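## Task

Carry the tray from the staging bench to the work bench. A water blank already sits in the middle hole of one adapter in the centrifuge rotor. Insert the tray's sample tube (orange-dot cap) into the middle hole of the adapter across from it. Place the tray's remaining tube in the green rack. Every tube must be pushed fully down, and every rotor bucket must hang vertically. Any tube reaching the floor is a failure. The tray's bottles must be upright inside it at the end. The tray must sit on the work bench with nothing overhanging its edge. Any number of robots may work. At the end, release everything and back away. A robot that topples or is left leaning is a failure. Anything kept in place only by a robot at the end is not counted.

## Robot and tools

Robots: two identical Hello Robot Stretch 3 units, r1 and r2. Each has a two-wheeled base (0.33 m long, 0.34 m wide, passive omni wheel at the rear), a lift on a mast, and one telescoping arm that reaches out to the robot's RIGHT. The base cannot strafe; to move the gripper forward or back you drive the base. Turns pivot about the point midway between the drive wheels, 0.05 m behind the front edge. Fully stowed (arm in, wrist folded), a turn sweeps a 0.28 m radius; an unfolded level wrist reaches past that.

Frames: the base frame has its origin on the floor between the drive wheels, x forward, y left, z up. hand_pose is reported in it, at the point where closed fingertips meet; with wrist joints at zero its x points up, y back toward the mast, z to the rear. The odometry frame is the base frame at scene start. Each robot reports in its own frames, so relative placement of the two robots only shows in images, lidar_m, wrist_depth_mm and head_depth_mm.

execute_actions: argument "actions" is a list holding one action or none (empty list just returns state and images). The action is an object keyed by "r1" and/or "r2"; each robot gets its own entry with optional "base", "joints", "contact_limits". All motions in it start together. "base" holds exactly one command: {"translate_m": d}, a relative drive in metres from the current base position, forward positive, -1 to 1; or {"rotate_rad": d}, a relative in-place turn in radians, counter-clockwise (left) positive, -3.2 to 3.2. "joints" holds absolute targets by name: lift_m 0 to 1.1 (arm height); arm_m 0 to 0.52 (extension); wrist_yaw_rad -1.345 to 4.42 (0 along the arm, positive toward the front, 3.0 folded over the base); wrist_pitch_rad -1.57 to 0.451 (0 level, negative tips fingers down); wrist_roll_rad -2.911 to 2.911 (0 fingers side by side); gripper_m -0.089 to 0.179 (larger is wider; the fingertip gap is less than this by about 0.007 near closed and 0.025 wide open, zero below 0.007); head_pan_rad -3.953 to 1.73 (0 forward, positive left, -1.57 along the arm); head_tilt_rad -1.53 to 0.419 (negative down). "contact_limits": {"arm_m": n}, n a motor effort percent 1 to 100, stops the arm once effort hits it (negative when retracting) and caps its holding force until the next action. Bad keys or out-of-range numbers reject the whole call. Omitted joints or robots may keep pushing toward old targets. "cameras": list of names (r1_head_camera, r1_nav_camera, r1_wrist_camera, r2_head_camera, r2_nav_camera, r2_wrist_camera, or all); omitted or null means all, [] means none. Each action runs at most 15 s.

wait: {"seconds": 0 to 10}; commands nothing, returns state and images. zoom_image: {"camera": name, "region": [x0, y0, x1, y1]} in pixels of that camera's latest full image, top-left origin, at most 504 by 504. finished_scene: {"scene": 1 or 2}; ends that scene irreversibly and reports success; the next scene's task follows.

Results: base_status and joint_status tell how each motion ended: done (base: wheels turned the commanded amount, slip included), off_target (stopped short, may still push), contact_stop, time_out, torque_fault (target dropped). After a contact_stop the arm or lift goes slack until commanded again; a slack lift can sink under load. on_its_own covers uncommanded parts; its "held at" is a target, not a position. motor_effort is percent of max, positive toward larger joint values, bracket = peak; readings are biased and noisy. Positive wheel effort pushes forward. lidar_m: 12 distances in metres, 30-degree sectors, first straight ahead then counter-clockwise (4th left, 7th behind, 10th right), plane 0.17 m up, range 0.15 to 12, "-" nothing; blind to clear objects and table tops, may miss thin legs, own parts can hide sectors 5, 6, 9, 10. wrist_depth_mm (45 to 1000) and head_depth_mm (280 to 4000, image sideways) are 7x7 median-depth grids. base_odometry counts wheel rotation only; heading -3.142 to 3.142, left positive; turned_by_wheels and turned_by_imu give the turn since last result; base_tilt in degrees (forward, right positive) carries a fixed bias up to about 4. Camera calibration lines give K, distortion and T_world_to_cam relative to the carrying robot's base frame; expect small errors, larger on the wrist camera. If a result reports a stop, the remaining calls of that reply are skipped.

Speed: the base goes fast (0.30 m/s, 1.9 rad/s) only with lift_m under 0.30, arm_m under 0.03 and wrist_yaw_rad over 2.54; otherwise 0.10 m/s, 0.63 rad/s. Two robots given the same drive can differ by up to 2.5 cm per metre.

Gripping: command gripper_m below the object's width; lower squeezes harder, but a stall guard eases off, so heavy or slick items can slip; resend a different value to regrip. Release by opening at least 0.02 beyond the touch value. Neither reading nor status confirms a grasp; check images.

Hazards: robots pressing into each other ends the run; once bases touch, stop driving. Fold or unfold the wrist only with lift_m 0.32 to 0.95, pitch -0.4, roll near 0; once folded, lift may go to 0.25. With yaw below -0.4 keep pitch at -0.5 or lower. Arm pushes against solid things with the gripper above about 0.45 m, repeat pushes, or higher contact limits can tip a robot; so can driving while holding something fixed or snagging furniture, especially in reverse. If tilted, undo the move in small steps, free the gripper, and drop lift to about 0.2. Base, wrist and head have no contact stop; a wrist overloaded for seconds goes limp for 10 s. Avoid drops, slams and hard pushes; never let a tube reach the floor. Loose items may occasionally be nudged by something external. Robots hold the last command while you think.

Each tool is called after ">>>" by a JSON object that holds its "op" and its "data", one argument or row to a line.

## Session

>>> {"op": "execute_actions", "data": {
  "actions": [
    {"r1":{"joints":{"head_pan_rad":-1.0,"head_tilt_rad":-0.4}},"r2":{"joints":{"head_pan_rad":-1.0,"head_tilt_rad":-0.4}}}
  ],
  "cameras": ["r1_head_camera","r1_nav_camera","r2_head_camera","r2_nav_camera"]
}}

Scene clock: 1.07 s.
r1.base_odometry: x=+0.000 y=+0.000 heading=+0.000 (m, m, rad; r1's odometry frame)
r1.turned_by_wheels: +0.000 (rad since the last result)
r1.turned_by_imu: +0.000 (rad since the last result)
r1.base_tilt: forward=-1.6 right=+0.7 (deg)
r1.lidar_m: 1.01 1.00 2.88 1.48 2.72 2.67 1.44 1.19 1.19 1.33 2.17 2.12
r1.head_depth_mm: 1805 1872 1927 2011 2089 1854 1473 / 2148 2249 2327 2429 2392 1867 1471 / 2643 2786 2965 3132 2527 1870 1474 / 3434 3626 3910 3671 2553 1880 1489 / 3493 3708 3882 - 2546 1882 1489 / 3421 3622 3860 3928 2562 1901 1489 / 3334 3455 3720 3754 2599 1914 1499
r1.base_status: not commanded
r1.joint_positions: lift_m=+0.371 arm_m=+0.002 wrist_yaw_rad=+2.841 wrist_pitch_rad=-0.596 wrist_roll_rad=+0.001 gripper_m=+0.037 head_pan_rad=-0.993 head_tilt_rad=-0.395
r1.joint_status: all done
r1.motor_effort: left_wheel=-1(1) right_wheel=+0(0) lift_m=+34(34) arm_m=+0(0) wrist_yaw_rad=+0(0) wrist_pitch_rad=+6(6) wrist_roll_rad=+0(0) gripper_m=+1(1) head_pan_rad=-3(37) head_tilt_rad=-2(35) (%)
r1.hand_pose: x=+0.0376 y=+0.0428 z=+0.3459 quat_wxyz=(+0.307, +0.699, +0.104, +0.637) (m; r1's base frame)
r1.wrist_depth_mm: - - - - - - - / - - - - - - - / 785 854 832 846 843 844 861 / 670 - 694 699 712 723 732 / 594 577 611 604 618 605 618 / 515 541 - 528 536 539 537 / 467 - - 472 474 476 479
r2.base_odometry: x=+0.000 y=+0.000 heading=+0.000 (m, m, rad; r2's odometry frame)
r2.turned_by_wheels: +0.000 (rad since the last result)
r2.turned_by_imu: +0.000 (rad since the last result)
r2.base_tilt: forward=-0.1 right=-2.2 (deg)
r2.lidar_m: 1.68 2.08 2.11 0.92 0.71 0.70 0.74 1.08 3.87 1.77 1.52 2.88
r2.head_depth_mm: - - - 2884 2215 1727 1388 / - - - 2841 2286 1725 1381 / 3842 - - 1779 2010 1702 1364 / 3761 3957 - 2982 2264 1700 1369 / 3626 3830 - 3382 2236 1695 1366 / 3434 3731 - 3301 2223 1676 1354 / 3376 3584 3857 3274 2189 1683 1351
r2.base_status: not commanded
r2.joint_positions: lift_m=+0.583 arm_m=+0.000 wrist_yaw_rad=+2.896 wrist_pitch_rad=-0.500 wrist_roll_rad=+0.019 gripper_m=+0.037 head_pan_rad=-0.993 head_tilt_rad=-0.394
r2.joint_status: all done
r2.motor_effort: left_wheel=+0(0) right_wheel=-1(0) lift_m=+38(38) arm_m=+0(0) wrist_yaw_rad=+0(1) wrist_pitch_rad=+7(7) wrist_roll_rad=+0(1) gripper_m=+0(0) head_pan_rad=-3(39) head_tilt_rad=-2(21) (%)
r2.hand_pose: x=+0.0307 y=+0.0619 z=+0.5781 quat_wxyz=(+0.259, +0.707, +0.087, +0.652) (m; r2's base frame)
r2.wrist_depth_mm: - 861 - - - - - / - 936 - - - - - / - - - - - - - / 702 - - - - - - / 757 - 986 966 966 990 - / 766 785 - 852 876 862 867 / 718 720 732 730 720 755 747
pictures: r1_head_camera (sideways: a quarter turn clockwise sets it upright), r1_nav_camera (sideways: a quarter turn counterclockwise sets it upright), r2_head_camera (sideways: a quarter turn clockwise sets it upright), r2_nav_camera (sideways: a quarter turn counterclockwise sets it upright)
camera_calibration (this result's frames):
r1_head_camera: T_world_to_cam=[[-0.145843, 0.304479, -0.941288, 1.24768], [0.863534, 0.503454, 0.0290563, -0.0443977], [0.482742, -0.808596, -0.336353, 0.394304], [0, 0, 0, 1]] pos_world=[0.0299573, -0.0387066, 1.30834]
r1_nav_camera: T_world_to_cam=[[0.223178, -0.28659, 0.931696, -1.17789], [-0.8062, -0.591538, 0.0111596, 0.0376383], [0.547935, -0.753624, -0.363067, 0.420883], [0, 0, 0, 1]] pos_world=[0.0626062, 0.00188115, 1.24982]
r2_head_camera: T_world_to_cam=[[-0.242599, 0.294457, -0.92436, 1.22208], [0.819176, 0.572616, -0.032585, 0.0439728], [0.519708, -0.765119, -0.380128, 0.447144], [0, 0, 0, 1]] pos_world=[0.0280679, -0.04291, 1.30104]
r2_nav_camera: T_world_to_cam=[[0.198579, -0.274661, 0.940812, -1.1817], [-0.851723, -0.523296, 0.0270031, 0.0308768], [0.484907, -0.806674, -0.337851, 0.406251], [0, 0, 0, 1]] pos_world=[0.0639654, 0.0193019, 1.24818]
Images, in order (width x height): r1_head_camera 896x504, r1_nav_camera 672x504, r2_head_camera 896x504, r2_nav_camera 672x504.

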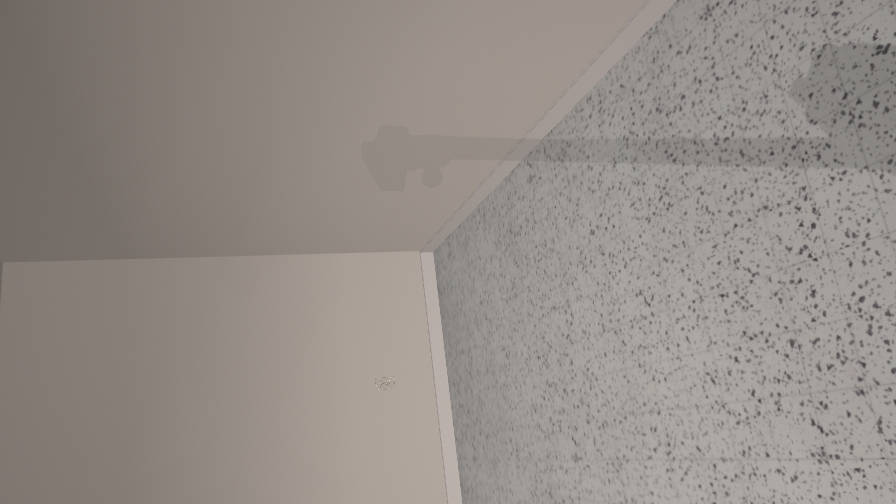

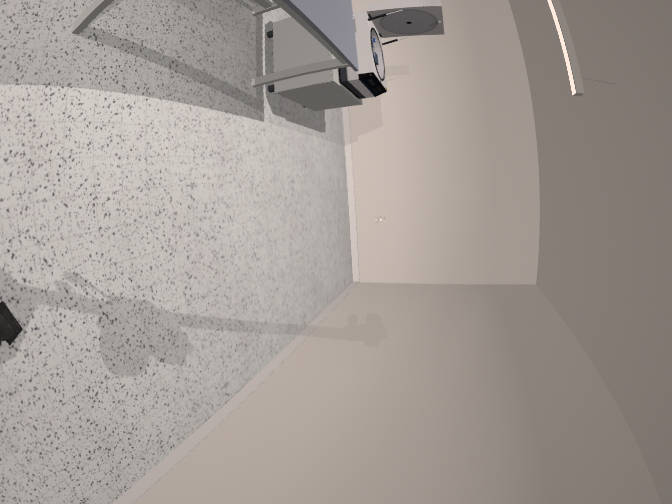

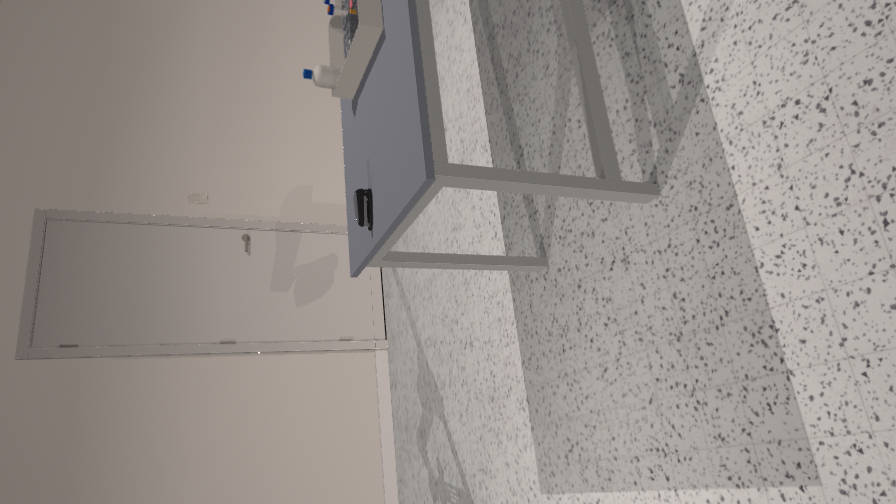

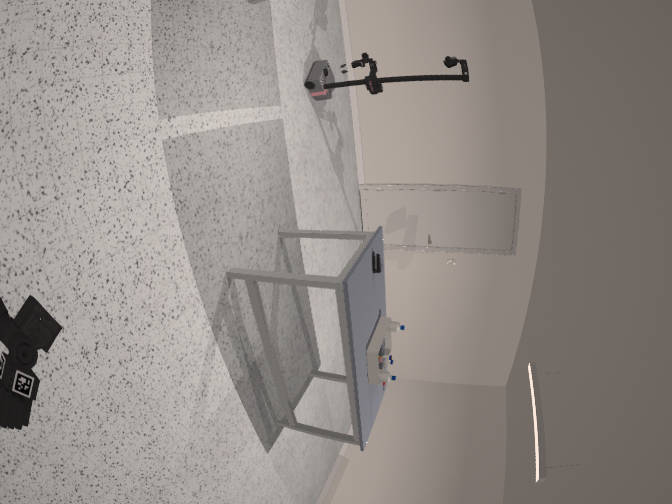

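>>> {"op": "execute_actions", "data": {
  "actions": [
    {"r1":{"base":{"rotate_rad":2.204},"joints":{"lift_m":0.28}},"r2":{"base":{"rotate_rad":1.566},"joints":{"lift_m":0.28}}}
  ],
  "cameras": []
}}

>>> {"op": "execute_actions", "data": {
  "actions": [
    {"r1":{"base":{"translate_m":1.0}},"r2":{"base":{"translate_m":-0.9}}}
  ],
  "cameras": []
}}

>>> {"op": "execute_actions", "data": {
  "actions": [
    {"r1":{"base":{"translate_m":1.0}},"r2":{"base":{"translate_m":-0.88}}}
  ],
  "cameras": []
}}

>>> {"op": "execute_actions", "data": {
  "actions": [
    {"r1":{"base":{"rotate_rad":0.222},"joints":{"lift_m":0.94,"wrist_pitch_rad":-0.4,"head_pan_rad":-1.57,"head_tilt_rad":-0.7}},"r2":{"base":{"rotate_rad":-0.597},"joints":{"lift_m":0.94,"wrist_pitch_rad":-0.4,"head_pan_rad":-1.57,"head_tilt_rad":-0.7}}}
  ],
  "cameras": ["r1_head_camera","r2_head_camera"]
}}

Scene clock: 14.97 s.
r1.base_odometry: x=+0.000 y=+0.000 heading=+2.204 (m, m, rad; r1's odometry frame)
r1.turned_by_wheels: +2.204 (rad since the last result)
r1.turned_by_imu: +2.219 (rad since the last result)
r1.base_tilt: forward=-1.6 right=+0.6 (deg)
r1.lidar_m: 2.77 2.16 1.34 1.19 1.19 1.42 2.64 2.13 0.99 1.57 2.89 1.47
r1.head_depth_mm: 2945 3086 3289 3416 2506 1838 1473 / 3051 3160 3352 3542 2513 1854 1482 / 3139 3329 3539 3608 2504 1866 1480 / 3229 3409 3675 3708 2539 1881 1480 / 3357 3528 3790 3904 2551 1896 1487 / 3460 3644 - - 2585 1896 1482 / 3584 3845 - 3482 2262 1900 1500
r1.base_status: done
r1.joint_positions: lift_m=+0.280 arm_m=+0.002 wrist_yaw_rad=+2.841 wrist_pitch_rad=-0.598 wrist_roll_rad=+0.001 gripper_m=+0.037 head_pan_rad=-0.993 head_tilt_rad=-0.396
r1.joint_status: all done
r1.motor_effort: left_wheel=-3(9) right_wheel=+1(7) lift_m=+30(32) arm_m=+0(0) wrist_yaw_rad=+0(0) wrist_pitch_rad=+7(7) wrist_roll_rad=+0(0) gripper_m=+0(0) head_pan_rad=-3(3) head_tilt_rad=-4(5) (%)
r1.hand_pose: x=+0.0376 y=+0.0426 z=+0.2548 quat_wxyz=(+0.308, +0.699, +0.105, +0.637) (m; r1's base frame)
r1.wrist_depth_mm: - - - - - - - / - 816 858 829 858 846 871 / 642 670 671 679 686 681 689 / 540 - 570 561 576 580 577 / 491 - - 488 493 497 504 / - - - 431 434 433 440 / - - - 391 385 386 386
r2.base_odometry: x=+0.000 y=+0.000 heading=+1.566 (m, m, rad; r2's odometry frame)
r2.turned_by_wheels: +1.566 (rad since the last result)
r2.turned_by_imu: +1.550 (rad since the last result)
r2.base_tilt: forward=-0.1 right=-2.0 (deg)
r2.lidar_m: 0.93 0.72 0.70 0.74 1.06 3.61 1.80 1.52 2.89 1.67 2.04 2.22
r2.head_depth_mm: - - 2871 3184 2192 1727 1386 / - - 3140 3258 2293 1719 1385 / - - 3066 3090 2266 1704 1374 / - - - 3325 2260 1707 1368 / - - - 3290 2263 1694 1359 / 3858 - - 3278 2232 1690 1350 / 3759 3993 - 3252 2221 1672 1352
r2.base_status: done
r2.joint_positions: lift_m=+0.280 arm_m=+0.000 wrist_yaw_rad=+2.896 wrist_pitch_rad=-0.500 wrist_roll_rad=+0.019 gripper_m=+0.037 head_pan_rad=-0.993 head_tilt_rad=-0.395
r2.joint_status: all done
r2.motor_effort: left_wheel=-4(11) right_wheel=+2(6) lift_m=+33(34) arm_m=+0(1) wrist_yaw_rad=+0(0) wrist_pitch_rad=+7(7) wrist_roll_rad=+0(1) gripper_m=+1(1) head_pan_rad=-2(2) head_tilt_rad=-1(3) (%)
r2.hand_pose: x=+0.0307 y=+0.0619 z=+0.2749 quat_wxyz=(+0.259, +0.707, +0.087, +0.652) (m; r2's base frame)
r2.wrist_depth_mm: - 863 804 711 656 609 567 / - 926 856 781 717 663 614 / 815 834 856 811 782 722 654 / 644 - 668 700 673 691 682 / 540 - 557 555 566 572 576 / 473 - - 477 494 492 492 / - - - 419 408 423 423
pictures: none
No camera images: the call's "cameras" was empty. Leave "cameras" out to get every camera's image.

Scene clock: 20.07 s.
r1.base_odometry: x=-0.592 y=+0.806 heading=+2.204 (m, m, rad; r1's odometry frame)
r1.turned_by_wheels: +0.000 (rad since the last result)
r1.turned_by_imu: +0.003 (rad since the last result)
r1.base_tilt: forward=-1.8 right=+0.7 (deg)
r1.lidar_m: 1.77 2.57 1.55 1.40 1.40 1.67 3.10 1.63 1.98 3.34 0.68 1.53
r1.head_depth_mm: 2802 2930 3103 3225 2498 1849 1475 / 2852 2958 3164 3281 2198 1854 1474 / 2939 3108 3339 3403 1118 1556 1481 / 3031 3224 3414 3508 1019 799 865 / 3154 3314 3570 3640 1073 835 1488 / 3240 3499 3731 3816 1085 873 1491 / 3374 3668 3893 - 1085 903 1495
r1.base_status: done
r1.joint_positions: lift_m=+0.280 arm_m=+0.002 wrist_yaw_rad=+2.841 wrist_pitch_rad=-0.598 wrist_roll_rad=+0.001 gripper_m=+0.037 head_pan_rad=-0.993 head_tilt_rad=-0.396
r1.joint_status: not commanded
r1.motor_effort: left_wheel=-3(7) right_wheel=+1(6) lift_m=+30(31) arm_m=-1(1) wrist_yaw_rad=+0(1) wrist_pitch_rad=+7(7) wrist_roll_rad=+0(0) gripper_m=+0(0) head_pan_rad=-3(2) head_tilt_rad=-3(3) (%)
r1.hand_pose: x=+0.0376 y=+0.0426 z=+0.2548 quat_wxyz=(+0.308, +0.699, +0.105, +0.637) (m; r1's base frame)
r1.wrist_depth_mm: - - - - - - - / - 805 833 818 852 858 871 / 640 665 656 654 670 705 689 / 543 - 568 561 580 572 586 / 483 - - 483 493 488 495 / - - - 427 439 435 433 / - - - 393 382 387 388
r2.base_odometry: x=-0.005 y=-0.900 heading=+1.566 (m, m, rad; r2's odometry frame)
r2.turned_by_wheels: +0.000 (rad since the last result)
r2.turned_by_imu: +0.000 (rad since the last result)
r2.base_tilt: forward=-0.1 right=-2.0 (deg)
r2.lidar_m: 1.59 1.22 1.20 1.26 1.82 3.48 1.14 0.87 0.84 3.79 1.96 3.81
r2.head_depth_mm: - - - 3211 2302 1732 1391 / - - - 3364 2289 1718 1383 / - - 2775 3170 2270 1703 1374 / - - 3070 3374 2254 1702 1367 / - - 3582 3306 2236 1686 1360 / - - - 3292 2229 1686 1354 / - - - 3281 2212 1676 1355
r2.base_status: done
r2.joint_positions: lift_m=+0.280 arm_m=+0.000 wrist_yaw_rad=+2.896 wrist_pitch_rad=-0.500 wrist_roll_rad=+0.019 gripper_m=+0.037 head_pan_rad=-0.993 head_tilt_rad=-0.395
r2.joint_status: not commanded
r2.motor_effort: left_wheel=-4(18) right_wheel=+2(4) lift_m=+33(34) arm_m=+0(0) wrist_yaw_rad=+0(0) wrist_pitch_rad=+7(7) wrist_roll_rad=+1(0) gripper_m=+0(0) head_pan_rad=-2(2) head_tilt_rad=-2(2) (%)
r2.hand_pose: x=+0.0307 y=+0.0619 z=+0.2749 quat_wxyz=(+0.259, +0.707, +0.087, +0.652) (m; r2's base frame)
r2.wrist_depth_mm: - - - - - - 969 / - - - - - - - / 805 828 847 843 880 892 903 / 655 - 665 674 694 693 698 / 548 - 567 557 563 566 582 / 468 - - 479 494 488 497 / - - - 425 409 415 426
pictures: none
No camera images: the call's "cameras" was empty. Leave "cameras" out to get every camera's image.

Scene clock: 25.17 s.
r1.base_odometry: x=-1.183 y=+1.613 heading=+2.204 (m, m, rad; r1's odometry frame)
r1.turned_by_wheels: +0.000 (rad since the last result)
r1.turned_by_imu: +0.003 (rad since the last result)
r1.base_tilt: forward=-1.7 right=+0.7 (deg)
r1.lidar_m: 2.75 2.77 1.80 1.58 1.59 1.92 3.60 0.83 0.85 1.08 1.08 0.80
r1.head_depth_mm: 2608 2649 2813 3010 948 767 615 / 2685 2847 3012 3150 908 778 618 / 2787 2948 3147 3292 1062 754 619 / 2889 3030 3235 3382 1069 786 622 / 2967 3168 3353 3537 1073 788 623 / 3048 3273 3486 3682 1079 792 627 / 3152 3408 3635 3788 1086 793 649
r1.base_status: done
r1.joint_positions: lift_m=+0.280 arm_m=+0.002 wrist_yaw_rad=+2.841 wrist_pitch_rad=-0.598 wrist_roll_rad=+0.001 gripper_m=+0.037 head_pan_rad=-0.993 head_tilt_rad=-0.396
r1.joint_status: not commanded
r1.motor_effort: left_wheel=-3(7) right_wheel=+1(7) lift_m=+30(31) arm_m=+0(0) wrist_yaw_rad=+0(0) wrist_pitch_rad=+7(7) wrist_roll_rad=+0(1) gripper_m=+0(0) head_pan_rad=-2(2) head_tilt_rad=-3(3) (%)
r1.hand_pose: x=+0.0376 y=+0.0426 z=+0.2548 quat_wxyz=(+0.308, +0.699, +0.105, +0.637) (m; r1's base frame)
r1.wrist_depth_mm: - - - - - - - / - 809 819 826 850 854 856 / 644 669 685 683 673 683 721 / 553 - 566 567 572 571 579 / 486 - - 493 498 494 493 / - - - 423 437 438 435 / - - - 390 384 386 388
r2.base_odometry: x=-0.009 y=-1.780 heading=+1.566 (m, m, rad; r2's odometry frame)
r2.turned_by_wheels: +0.000 (rad since the last result)
r2.turned_by_imu: +0.000 (rad since the last result)
r2.base_tilt: forward=+0.0 right=-2.1 (deg)
r2.lidar_m: 2.24 1.72 1.68 1.78 2.56 2.76 0.49 0.37 0.36 0.38 0.55 2.52
r2.head_depth_mm: - - - 3481 954 712 574 / - - - 3476 941 712 1315 / - - - 3397 938 987 1344 / - - - 3154 2168 1643 1291 / - - 3562 3286 2233 1688 1361 / - - 3437 3062 2209 1690 1357 / - - - 3270 2212 1667 1350
r2.base_status: done
r2.joint_positions: lift_m=+0.280 arm_m=+0.000 wrist_yaw_rad=+2.896 wrist_pitch_rad=-0.500 wrist_roll_rad=+0.019 gripper_m=+0.037 head_pan_rad=-0.993 head_tilt_rad=-0.395
r2.joint_status: not commanded
r2.motor_effort: left_wheel=-4(19) right_wheel=+2(4) lift_m=+34(34) arm_m=+0(0) wrist_yaw_rad=+0(0) wrist_pitch_rad=+7(7) wrist_roll_rad=+1(1) gripper_m=+1(1) head_pan_rad=-2(2) head_tilt_rad=-1(2) (%)
r2.hand_pose: x=+0.0307 y=+0.0619 z=+0.2749 quat_wxyz=(+0.259, +0.707, +0.087, +0.652) (m; r2's base frame)
r2.wrist_depth_mm: - - - - - - - / - - - - - - - / 822 816 835 867 865 881 902 / 642 - 664 681 705 682 700 / 542 - 567 558 579 568 584 / 470 - - 478 497 486 489 / - - - 421 409 421 426
pictures: none
No camera images: the call's "cameras" was empty. Leave "cameras" out to get every camera's image.

Scene clock: 32.00 s.
r1.base_odometry: x=-1.183 y=+1.613 heading=+2.425 (m, m, rad; r1's odometry frame)
r1.turned_by_wheels: +0.222 (rad since the last result)
r1.turned_by_imu: +0.222 (rad since the last result)
r1.base_tilt: forward=-1.6 right=+0.5 (deg)
r1.lidar_m: 2.75 2.23 1.66 1.58 1.64 2.32 2.52 0.83 1.11 1.08 1.12 0.80
r1.head_depth_mm: 2644 2934 2934 894 762 - 1148 / 2661 2937 2924 695 710 - - / 2695 2948 2947 844 700 - - / 1299 2908 1630 857 702 - - / 1297 2949 1017 855 705 - 1166 / 2631 2928 2987 909 715 629 1198 / 2658 2961 3036 912 719 640 1219
r1.base_status: done
r1.joint_positions: lift_m=+0.940 arm_m=+0.002 wrist_yaw_rad=+2.841 wrist_pitch_rad=-0.418 wrist_roll_rad=+0.001 gripper_m=+0.037 head_pan_rad=-1.563 head_tilt_rad=-0.692
r1.joint_status: all done
r1.motor_effort: left_wheel=-3(9) right_wheel=+2(6) lift_m=+39(41) arm_m=-1(0) wrist_yaw_rad=+1(0) wrist_pitch_rad=+9(10) wrist_roll_rad=+0(0) gripper_m=+1(0) head_pan_rad=-3(30) head_tilt_rad=-4(34) (%)
r1.hand_pose: x=+0.0453 y=+0.0675 z=+0.9524 quat_wxyz=(+0.249, +0.706, +0.042, +0.662) (m; r1's base frame)
r1.wrist_depth_mm: - - - - - - - / - - - - - - - / - - - - - - - / - - - - - - - / - - - - - - - / - - - - - - - / - - - - - - -
r2.base_odometry: x=-0.009 y=-1.780 heading=+0.969 (m, m, rad; r2's odometry frame)
r2.turned_by_wheels: -0.597 (rad since the last result)
r2.turned_by_imu: -0.590 (rad since the last result)
r2.base_tilt: forward=+0.0 right=-2.2 (deg)
r2.lidar_m: 2.52 2.39 1.75 1.68 1.74 2.38 2.77 0.52 0.38 0.36 0.38 0.51
r2.head_depth_mm: 2615 2969 1109 846 - - 1170 / 2660 2952 1098 748 704 - 1081 / 2601 2971 994 690 698 - - / 1184 2909 992 808 699 - 1184 / 2661 3005 934 813 693 - 1157 / 2698 3008 1073 785 653 1257 1087 / 2672 3029 1064 808 652 1253 1087
r2.base_status: done
r2.joint_positions: lift_m=+0.940 arm_m=+0.000 wrist_yaw_rad=+2.896 wrist_pitch_rad=-0.420 wrist_roll_rad=+0.019 gripper_m=+0.037 head_pan_rad=-1.563 head_tilt_rad=-0.691
r2.joint_status: all done
r2.motor_effort: left_wheel=+4(14) right_wheel=-3(7) lift_m=+44(47) arm_m=+0(1) wrist_yaw_rad=+0(1) wrist_pitch_rad=+12(13) wrist_roll_rad=+0(1) gripper_m=+1(0) head_pan_rad=-2(29) head_tilt_rad=-4(20) (%)
r2.hand_pose: x=+0.0333 y=+0.0723 z=+0.9520 quat_wxyz=(+0.232, +0.711, +0.060, +0.662) (m; r2's base frame)
r2.wrist_depth_mm: - - - - - - - / - - - - - - - / - - - - - - - / - - - - - - - / - - - - - - - / - - - - - - - / - - - - - - -
pictures: r1_head_camera (sideways: a quarter turn clockwise sets it upright), r2_head_camera (sideways: a quarter turn clockwise sets it upright)
camera_calibration (this result's frames):
r1_head_camera: T_world_to_cam=[[0.0395025, 0.595683, -0.802247, 1.06519], [0.998734, -0.0485641, 0.0131177, -0.0244638], [-0.0311464, -0.80175, -0.596848, 0.736393], [0, 0, 0, 1]] pos_world=[0.00529112, -0.0453033, 1.29438]
r2_head_camera: T_world_to_cam=[[-0.0471796, 0.632786, -0.772888, 1.02335], [0.998617, 0.0478423, -0.0217889, 0.0288124], [0.023189, -0.772847, -0.634168, 0.780708], [0, 0, 0, 1]] pos_world=[0.00140502, -0.0455745, 1.28667]
Images, in order (width x height): r1_head_camera 896x504, r2_head_camera 896x504.

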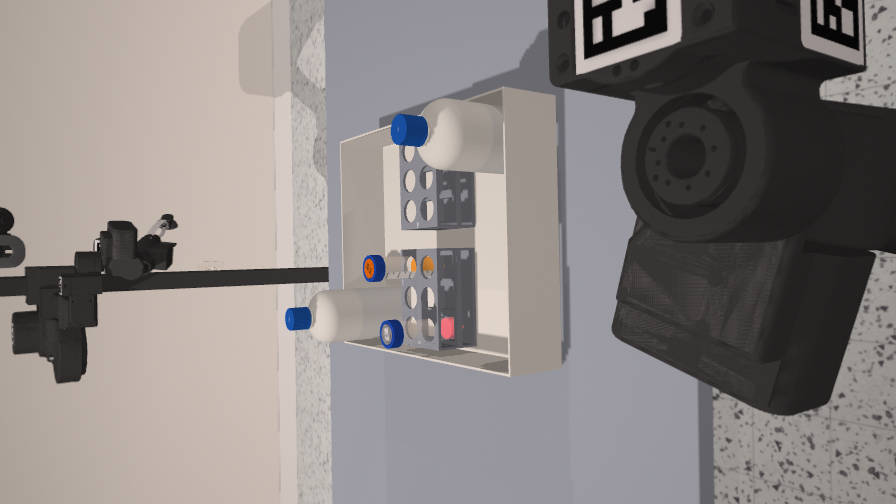

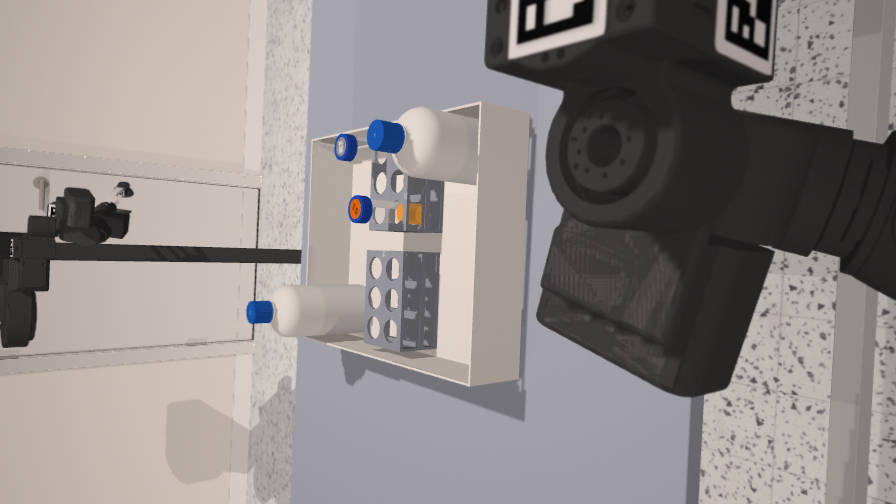

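>>> {"op": "execute_actions", "data": {
  "actions": [
    {"r1":{"base":{"rotate_rad":-0.02},"joints":{"wrist_yaw_rad":0,"gripper_m":0.08}},"r2":{"base":{"rotate_rad":0.012},"joints":{"wrist_yaw_rad":0,"gripper_m":0.08}}}
  ],
  "cameras": []
}}

>>> {"op": "execute_actions", "data": {
  "actions": [
    {"r1":{"base":{"translate_m":0.005},"joints":{"lift_m":1.05,"wrist_pitch_rad":-1.57,"wrist_roll_rad":-1.57,"arm_m":0.15}},"r2":{"base":{"translate_m":0.022},"joints":{"lift_m":1.05,"wrist_pitch_rad":-1.57,"wrist_roll_rad":-1.57,"arm_m":0.15}}}
  ],
  "cameras": []
}}

>>> {"op": "execute_actions", "data": {
  "actions": [
    {"r1":{"joints":{"lift_m":1.0,"arm_m":0.44}},"r2":{"joints":{"lift_m":1.0,"arm_m":0.42}}}
  ],
  "cameras": ["r1_head_camera","r2_head_camera","r1_wrist_camera","r2_wrist_camera"]
}}

Scene clock: 43.03 s.
r1.base_odometry: x=-1.183 y=+1.613 heading=+2.405 (m, m, rad; r1's odometry frame)
r1.turned_by_wheels: -0.020 (rad since the last result)
r1.turned_by_imu: -0.021 (rad since the last result)
r1.base_tilt: forward=-1.7 right=+0.6 (deg)
r1.lidar_m: 2.76 2.28 1.67 1.58 1.64 2.27 2.53 0.83 1.12 1.08 1.12 0.80
r1.head_depth_mm: 2672 2967 2912 897 764 - - / 2647 2976 2934 833 713 - - / 2675 2954 2932 804 - - - / 2619 2940 2954 856 699 - 1216 / 1281 2843 993 852 693 636 1220 / 2601 2917 3050 878 707 637 1218 / 2631 2955 3029 909 718 639 1218
r1.base_status: done
r1.joint_positions: lift_m=+0.940 arm_m=+0.002 wrist_yaw_rad=+0.003 wrist_pitch_rad=-0.418 wrist_roll_rad=+0.001 gripper_m=+0.080 head_pan_rad=-1.563 head_tilt_rad=-0.692
r1.joint_status: all done
r1.motor_effort: left_wheel=-1(1) right_wheel=+0(1) lift_m=+39(39) arm_m=-1(1) wrist_yaw_rad=-2(3) wrist_pitch_rad=+9(9) wrist_roll_rad=+0(0) gripper_m=+0(86) head_pan_rad=-2(3) head_tilt_rad=-4(6) (%)
r1.hand_pose: x=-0.0208 y=-0.3711 z=+0.9524 quat_wxyz=(+0.692, +0.148, -0.691, -0.146) (m; r1's base frame)
r1.wrist_depth_mm: - - - - - - - / - - 913 - - - - / 689 690 625 616 408 740 764 / 530 531 516 548 410 564 572 / 437 442 432 434 437 456 471 / 368 370 364 377 369 391 391 / 318 321 322 326 328 333 333
r2.base_odometry: x=-0.009 y=-1.780 heading=+0.981 (m, m, rad; r2's odometry frame)
r2.turned_by_wheels: +0.012 (rad since the last result)
r2.turned_by_imu: +0.012 (rad since the last result)
r2.base_tilt: forward=+0.0 right=-2.1 (deg)
r2.lidar_m: 2.52 2.37 1.74 1.68 1.75 2.41 2.75 0.51 0.38 0.36 0.38 0.52
r2.head_depth_mm: 2593 2929 1107 847 - - - / 2670 2940 1094 700 - - - / 2602 2924 993 808 - - - / 1095 2925 990 817 656 591 1129 / 2628 2975 922 804 656 588 1158 / 2683 3069 1072 811 651 1261 1091 / 2680 3042 1062 807 650 1254 1110
r2.base_status: done
r2.joint_positions: lift_m=+0.940 arm_m=+0.000 wrist_yaw_rad=+0.002 wrist_pitch_rad=-0.420 wrist_roll_rad=+0.019 gripper_m=+0.080 head_pan_rad=-1.563 head_tilt_rad=-0.691
r2.joint_status: all done
r2.motor_effort: left_wheel=+2(4) right_wheel=-2(1) lift_m=+43(43) arm_m=-1(0) wrist_yaw_rad=-2(4) wrist_pitch_rad=+12(12) wrist_roll_rad=+0(1) gripper_m=+1(82) head_pan_rad=-2(2) head_tilt_rad=-2(2) (%)
r2.hand_pose: x=-0.0210 y=-0.3692 z=+0.9520 quat_wxyz=(+0.685, +0.147, -0.698, -0.148) (m; r2's base frame)
r2.wrist_depth_mm: - - - - - - - / - - - - - - - / 731 741 644 686 750 820 863 / 564 556 524 529 366 594 620 / 446 436 376 384 399 481 487 / 379 382 384 387 391 401 405 / 328 325 328 331 338 340 346
pictures: none
No camera images: the call's "cameras" was empty. Leave "cameras" out to get every camera's image.

Scene clock: 45.40 s.
r1.base_odometry: x=-1.187 y=+1.616 heading=+2.405 (m, m, rad; r1's odometry frame)
r1.turned_by_wheels: +0.000 (rad since the last result)
r1.turned_by_imu: +0.000 (rad since the last result)
r1.base_tilt: forward=-1.7 right=+0.6 (deg)
r1.lidar_m: 2.75 2.28 1.66 1.58 1.63 2.27 2.53 0.84 1.12 1.08 1.12 0.79
r1.head_depth_mm: - - - 878 707 632 1213 / - - - - 689 634 1205 / 2603 - - - 669 632 1188 / 1009 1482 1593 - 697 635 1199 / 2627 2917 1019 912 694 635 1215 / 2682 2921 2970 944 692 637 1217 / 2635 2939 3004 909 716 640 1217
r1.base_status: done
r1.joint_positions: lift_m=+1.050 arm_m=+0.150 wrist_yaw_rad=+0.001 wrist_pitch_rad=-1.562 wrist_roll_rad=-1.566 gripper_m=+0.080 head_pan_rad=-1.563 head_tilt_rad=-0.692
r1.joint_status: all done
r1.motor_effort: left_wheel=-1(3) right_wheel=-1(3) lift_m=+38(40) arm_m=+4(4) wrist_yaw_rad=-1(2) wrist_pitch_rad=-4(8) wrist_roll_rad=-1(2) gripper_m=+0(0) head_pan_rad=-3(2) head_tilt_rad=-5(6) (%)
r1.hand_pose: x=-0.0214 y=-0.2727 z=+0.9321 quat_wxyz=(+0.710, +0.704, -0.001, -0.001) (m; r1's base frame)
r1.wrist_depth_mm: - - - - - 303 302 / - - - - - 311 312 / - - - - - 325 320 / - - - - - 336 332 / - - - - - 349 345 / - - - - - 366 354 / - - - - - 374 375
r2.base_odometry: x=+0.003 y=-1.762 heading=+0.981 (m, m, rad; r2's odometry frame)
r2.turned_by_wheels: +0.000 (rad since the last result)
r2.turned_by_imu: +0.000 (rad since the last result)
r2.base_tilt: forward=+0.0 right=-2.1 (deg)
r2.lidar_m: 2.49 2.37 1.74 1.68 1.75 2.41 2.79 0.51 0.38 0.36 0.38 0.52
r2.head_depth_mm: - - 1010 830 664 584 1170 / - - - 676 661 595 1166 / 1004 - - - 642 1265 1169 / 2571 2936 971 693 657 592 1161 / 2655 2999 987 694 654 591 1162 / 2687 3021 1073 808 652 1252 1092 / 2717 3058 1065 810 651 1253 1105
r2.base_status: done
r2.joint_positions: lift_m=+1.050 arm_m=+0.150 wrist_yaw_rad=+0.001 wrist_pitch_rad=-1.549 wrist_roll_rad=-1.566 gripper_m=+0.080 head_pan_rad=-1.563 head_tilt_rad=-0.691
r2.joint_status: all done
joint sent to its limit — the command would take r2.wrist_pitch_rad past its lower limit, so that joint was sent only as far as its limit.
r2.motor_effort: left_wheel=+3(9) right_wheel=-2(4) lift_m=+43(45) arm_m=+4(4) wrist_yaw_rad=+0(1) wrist_pitch_rad=-5(10) wrist_roll_rad=-1(2) gripper_m=+1(1) head_pan_rad=-2(3) head_tilt_rad=-3(3) (%)
r2.hand_pose: x=-0.0214 y=-0.2762 z=+0.9318 quat_wxyz=(+0.715, +0.700, -0.001, -0.002) (m; r2's base frame)
r2.wrist_depth_mm: - - - - 316 318 318 / - - - - 321 326 309 / - - - - 330 333 308 / - - - - 340 339 305 / - - - - 342 347 307 / - - - - 351 352 306 / - - - - 362 360 306
pictures: none
No camera images: the call's "cameras" was empty. Leave "cameras" out to get every camera's image.

Scene clock: 48.77 s.
r1.base_odometry: x=-1.187 y=+1.616 heading=+2.405 (m, m, rad; r1's odometry frame)
r1.turned_by_wheels: +0.000 (rad since the last result)
r1.turned_by_imu: +0.000 (rad since the last result)
r1.base_tilt: forward=-1.7 right=+0.6 (deg)
r1.lidar_m: 2.76 2.28 1.66 1.58 1.64 2.27 2.53 0.84 1.12 1.08 1.12 0.79
r1.head_depth_mm: 2668 - 1157 895 707 632 1212 / 2656 - 2942 806 706 632 1206 / 2632 - 1164 832 703 633 1214 / 1249 846 1169 870 697 634 1211 / 1197 2922 2083 844 694 637 1215 / 2626 2931 2994 905 708 639 1212 / 2654 2913 3029 907 715 638 1217
r1.base_status: not commanded
r1.joint_positions: lift_m=+1.000 arm_m=+0.440 wrist_yaw_rad=+0.001 wrist_pitch_rad=-1.563 wrist_roll_rad=-1.567 gripper_m=+0.080 head_pan_rad=-1.563 head_tilt_rad=-0.692
r1.joint_status: all done
r1.motor_effort: left_wheel=-1(2) right_wheel=+0(0) lift_m=+30(31) arm_m=+5(4) wrist_yaw_rad=-1(1) wrist_pitch_rad=-4(4) wrist_roll_rad=-1(1) gripper_m=+0(0) head_pan_rad=-3(3) head_tilt_rad=-7(4) (%)
r1.hand_pose: x=-0.0214 y=-0.5625 z=+0.8825 quat_wxyz=(+0.709, +0.705, -0.001, -0.001) (m; r1's base frame)
r1.wrist_depth_mm: - 258 259 255 252 253 224 / - 268 267 265 262 260 230 / - 275 275 271 271 269 212 / - 284 284 280 280 279 219 / - - 295 295 289 286 228 / - - 309 300 238 276 235 / - 320 319 311 196 288 246
r2.base_odometry: x=+0.003 y=-1.762 heading=+0.981 (m, m, rad; r2's odometry frame)
r2.turned_by_wheels: +0.000 (rad since the last result)
r2.turned_by_imu: +0.000 (rad since the last result)
r2.base_tilt: forward=-0.1 right=-1.8 (deg)
r2.lidar_m: 2.49 2.36 1.74 1.68 1.75 2.40 2.79 0.51 0.37 0.36 0.38 0.52
r2.head_depth_mm: 2539 3076 1105 829 664 583 1167 / 2583 3065 1101 663 662 595 1171 / 2512 - 960 788 660 593 1167 / 739 2884 970 815 656 589 1160 / 2663 2956 982 787 655 588 1161 / 2686 3033 1076 814 651 1254 1093 / 2734 3066 1067 806 649 1251 1111
r2.base_status: not commanded
r2.joint_positions: lift_m=+1.000 arm_m=+0.420 wrist_yaw_rad=+0.000 wrist_pitch_rad=-1.550 wrist_roll_rad=-1.566 gripper_m=+0.080 head_pan_rad=-1.563 head_tilt_rad=-0.691
r2.joint_status: all done
r2.motor_effort: left_wheel=+2(2) right_wheel=-2(2) lift_m=+34(34) arm_m=+4(3) wrist_yaw_rad=+0(1) wrist_pitch_rad=-4(5) wrist_roll_rad=-1(1) gripper_m=+1(0) head_pan_rad=-2(2) head_tilt_rad=-3(2) (%)
r2.hand_pose: x=-0.0214 y=-0.5459 z=+0.8822 quat_wxyz=(+0.714, +0.700, -0.001, -0.002) (m; r2's base frame)
r2.wrist_depth_mm: 260 261 265 263 265 246 227 / 269 266 268 270 268 263 216 / - 269 278 273 277 270 221 / 280 278 280 281 279 273 228 / - 282 286 286 285 287 291 / - 289 292 292 291 249 235 / - 298 299 245 300 272 176
pictures: r1_head_camera (sideways: a quarter turn clockwise sets it upright), r1_wrist_camera, r2_head_camera (sideways: a quarter turn clockwise sets it upright), r2_wrist_camera
camera_calibration (this result's frames):
r1_head_camera: T_world_to_cam=[[0.0396756, 0.595701, -0.802225, 1.06516], [0.99872, -0.0488553, 0.0131156, -0.0244611], [-0.03138, -0.801719, -0.596877, 0.736432], [0, 0, 0, 1]] pos_world=[0.00527793, -0.0453028, 1.29438]
r1_wrist_camera: T_world_to_cam=[[0.0395757, -0.999176, -0.00896589, -0.5568], [-0.978872, -0.0405698, 0.200407, -0.19539], [-0.200606, 0.000845218, -0.979672, 1.02456], [0, 0, 0, 1]] pos_world=[0.0363069, -0.565135, 1.0379]
r2_head_camera: T_world_to_cam=[[-0.0471082, 0.632791, -0.772888, 1.02335], [0.998623, 0.0477296, -0.0217889, 0.0288123], [0.0231018, -0.77285, -0.634168, 0.780709], [0, 0, 0, 1]] pos_world=[0.00139988, -0.045574, 1.28667]
r2_wrist_camera: T_world_to_cam=[[-0.0129916, -0.998931, 0.0443668, -0.583983], [-0.991398, 0.0186471, 0.129543, -0.0852838], [-0.130231, -0.0423023, -0.990581, 1.00701], [0, 0, 0, 1]] pos_world=[0.0390076, -0.539169, 1.03448]
Images, in order (width x height): r1_head_camera 896x504, r1_wrist_camera 644x364, r2_head_camera 896x504, r2_wrist_camera 644x364.

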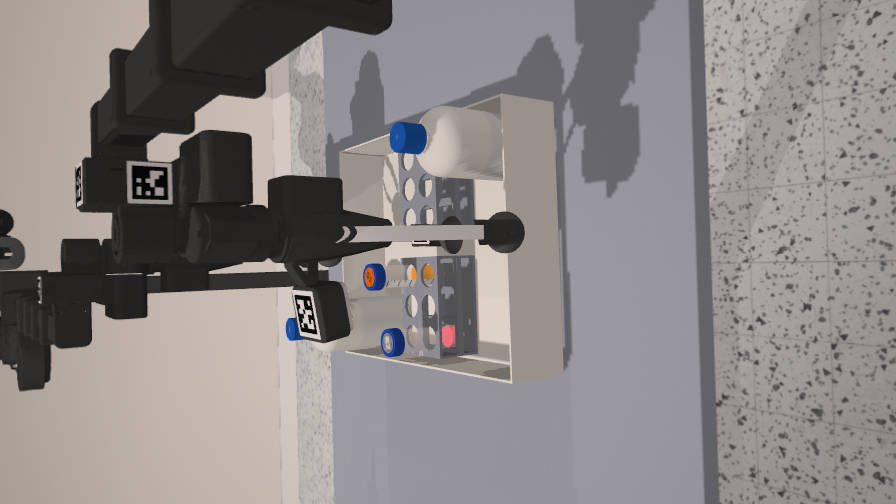

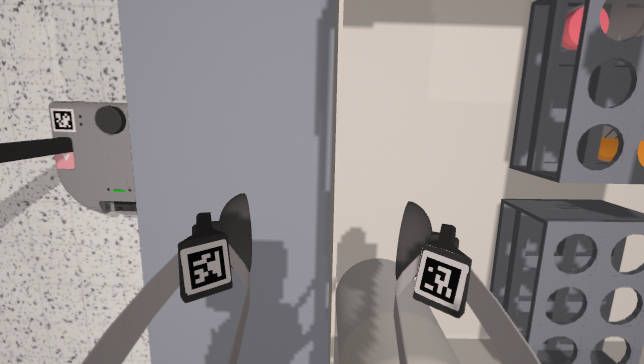

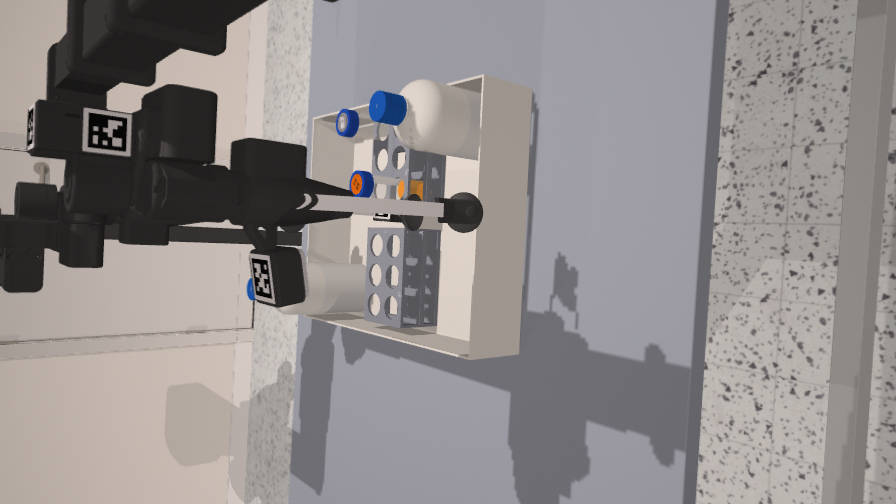

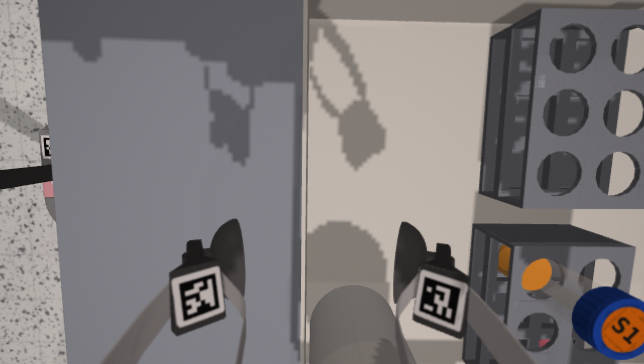

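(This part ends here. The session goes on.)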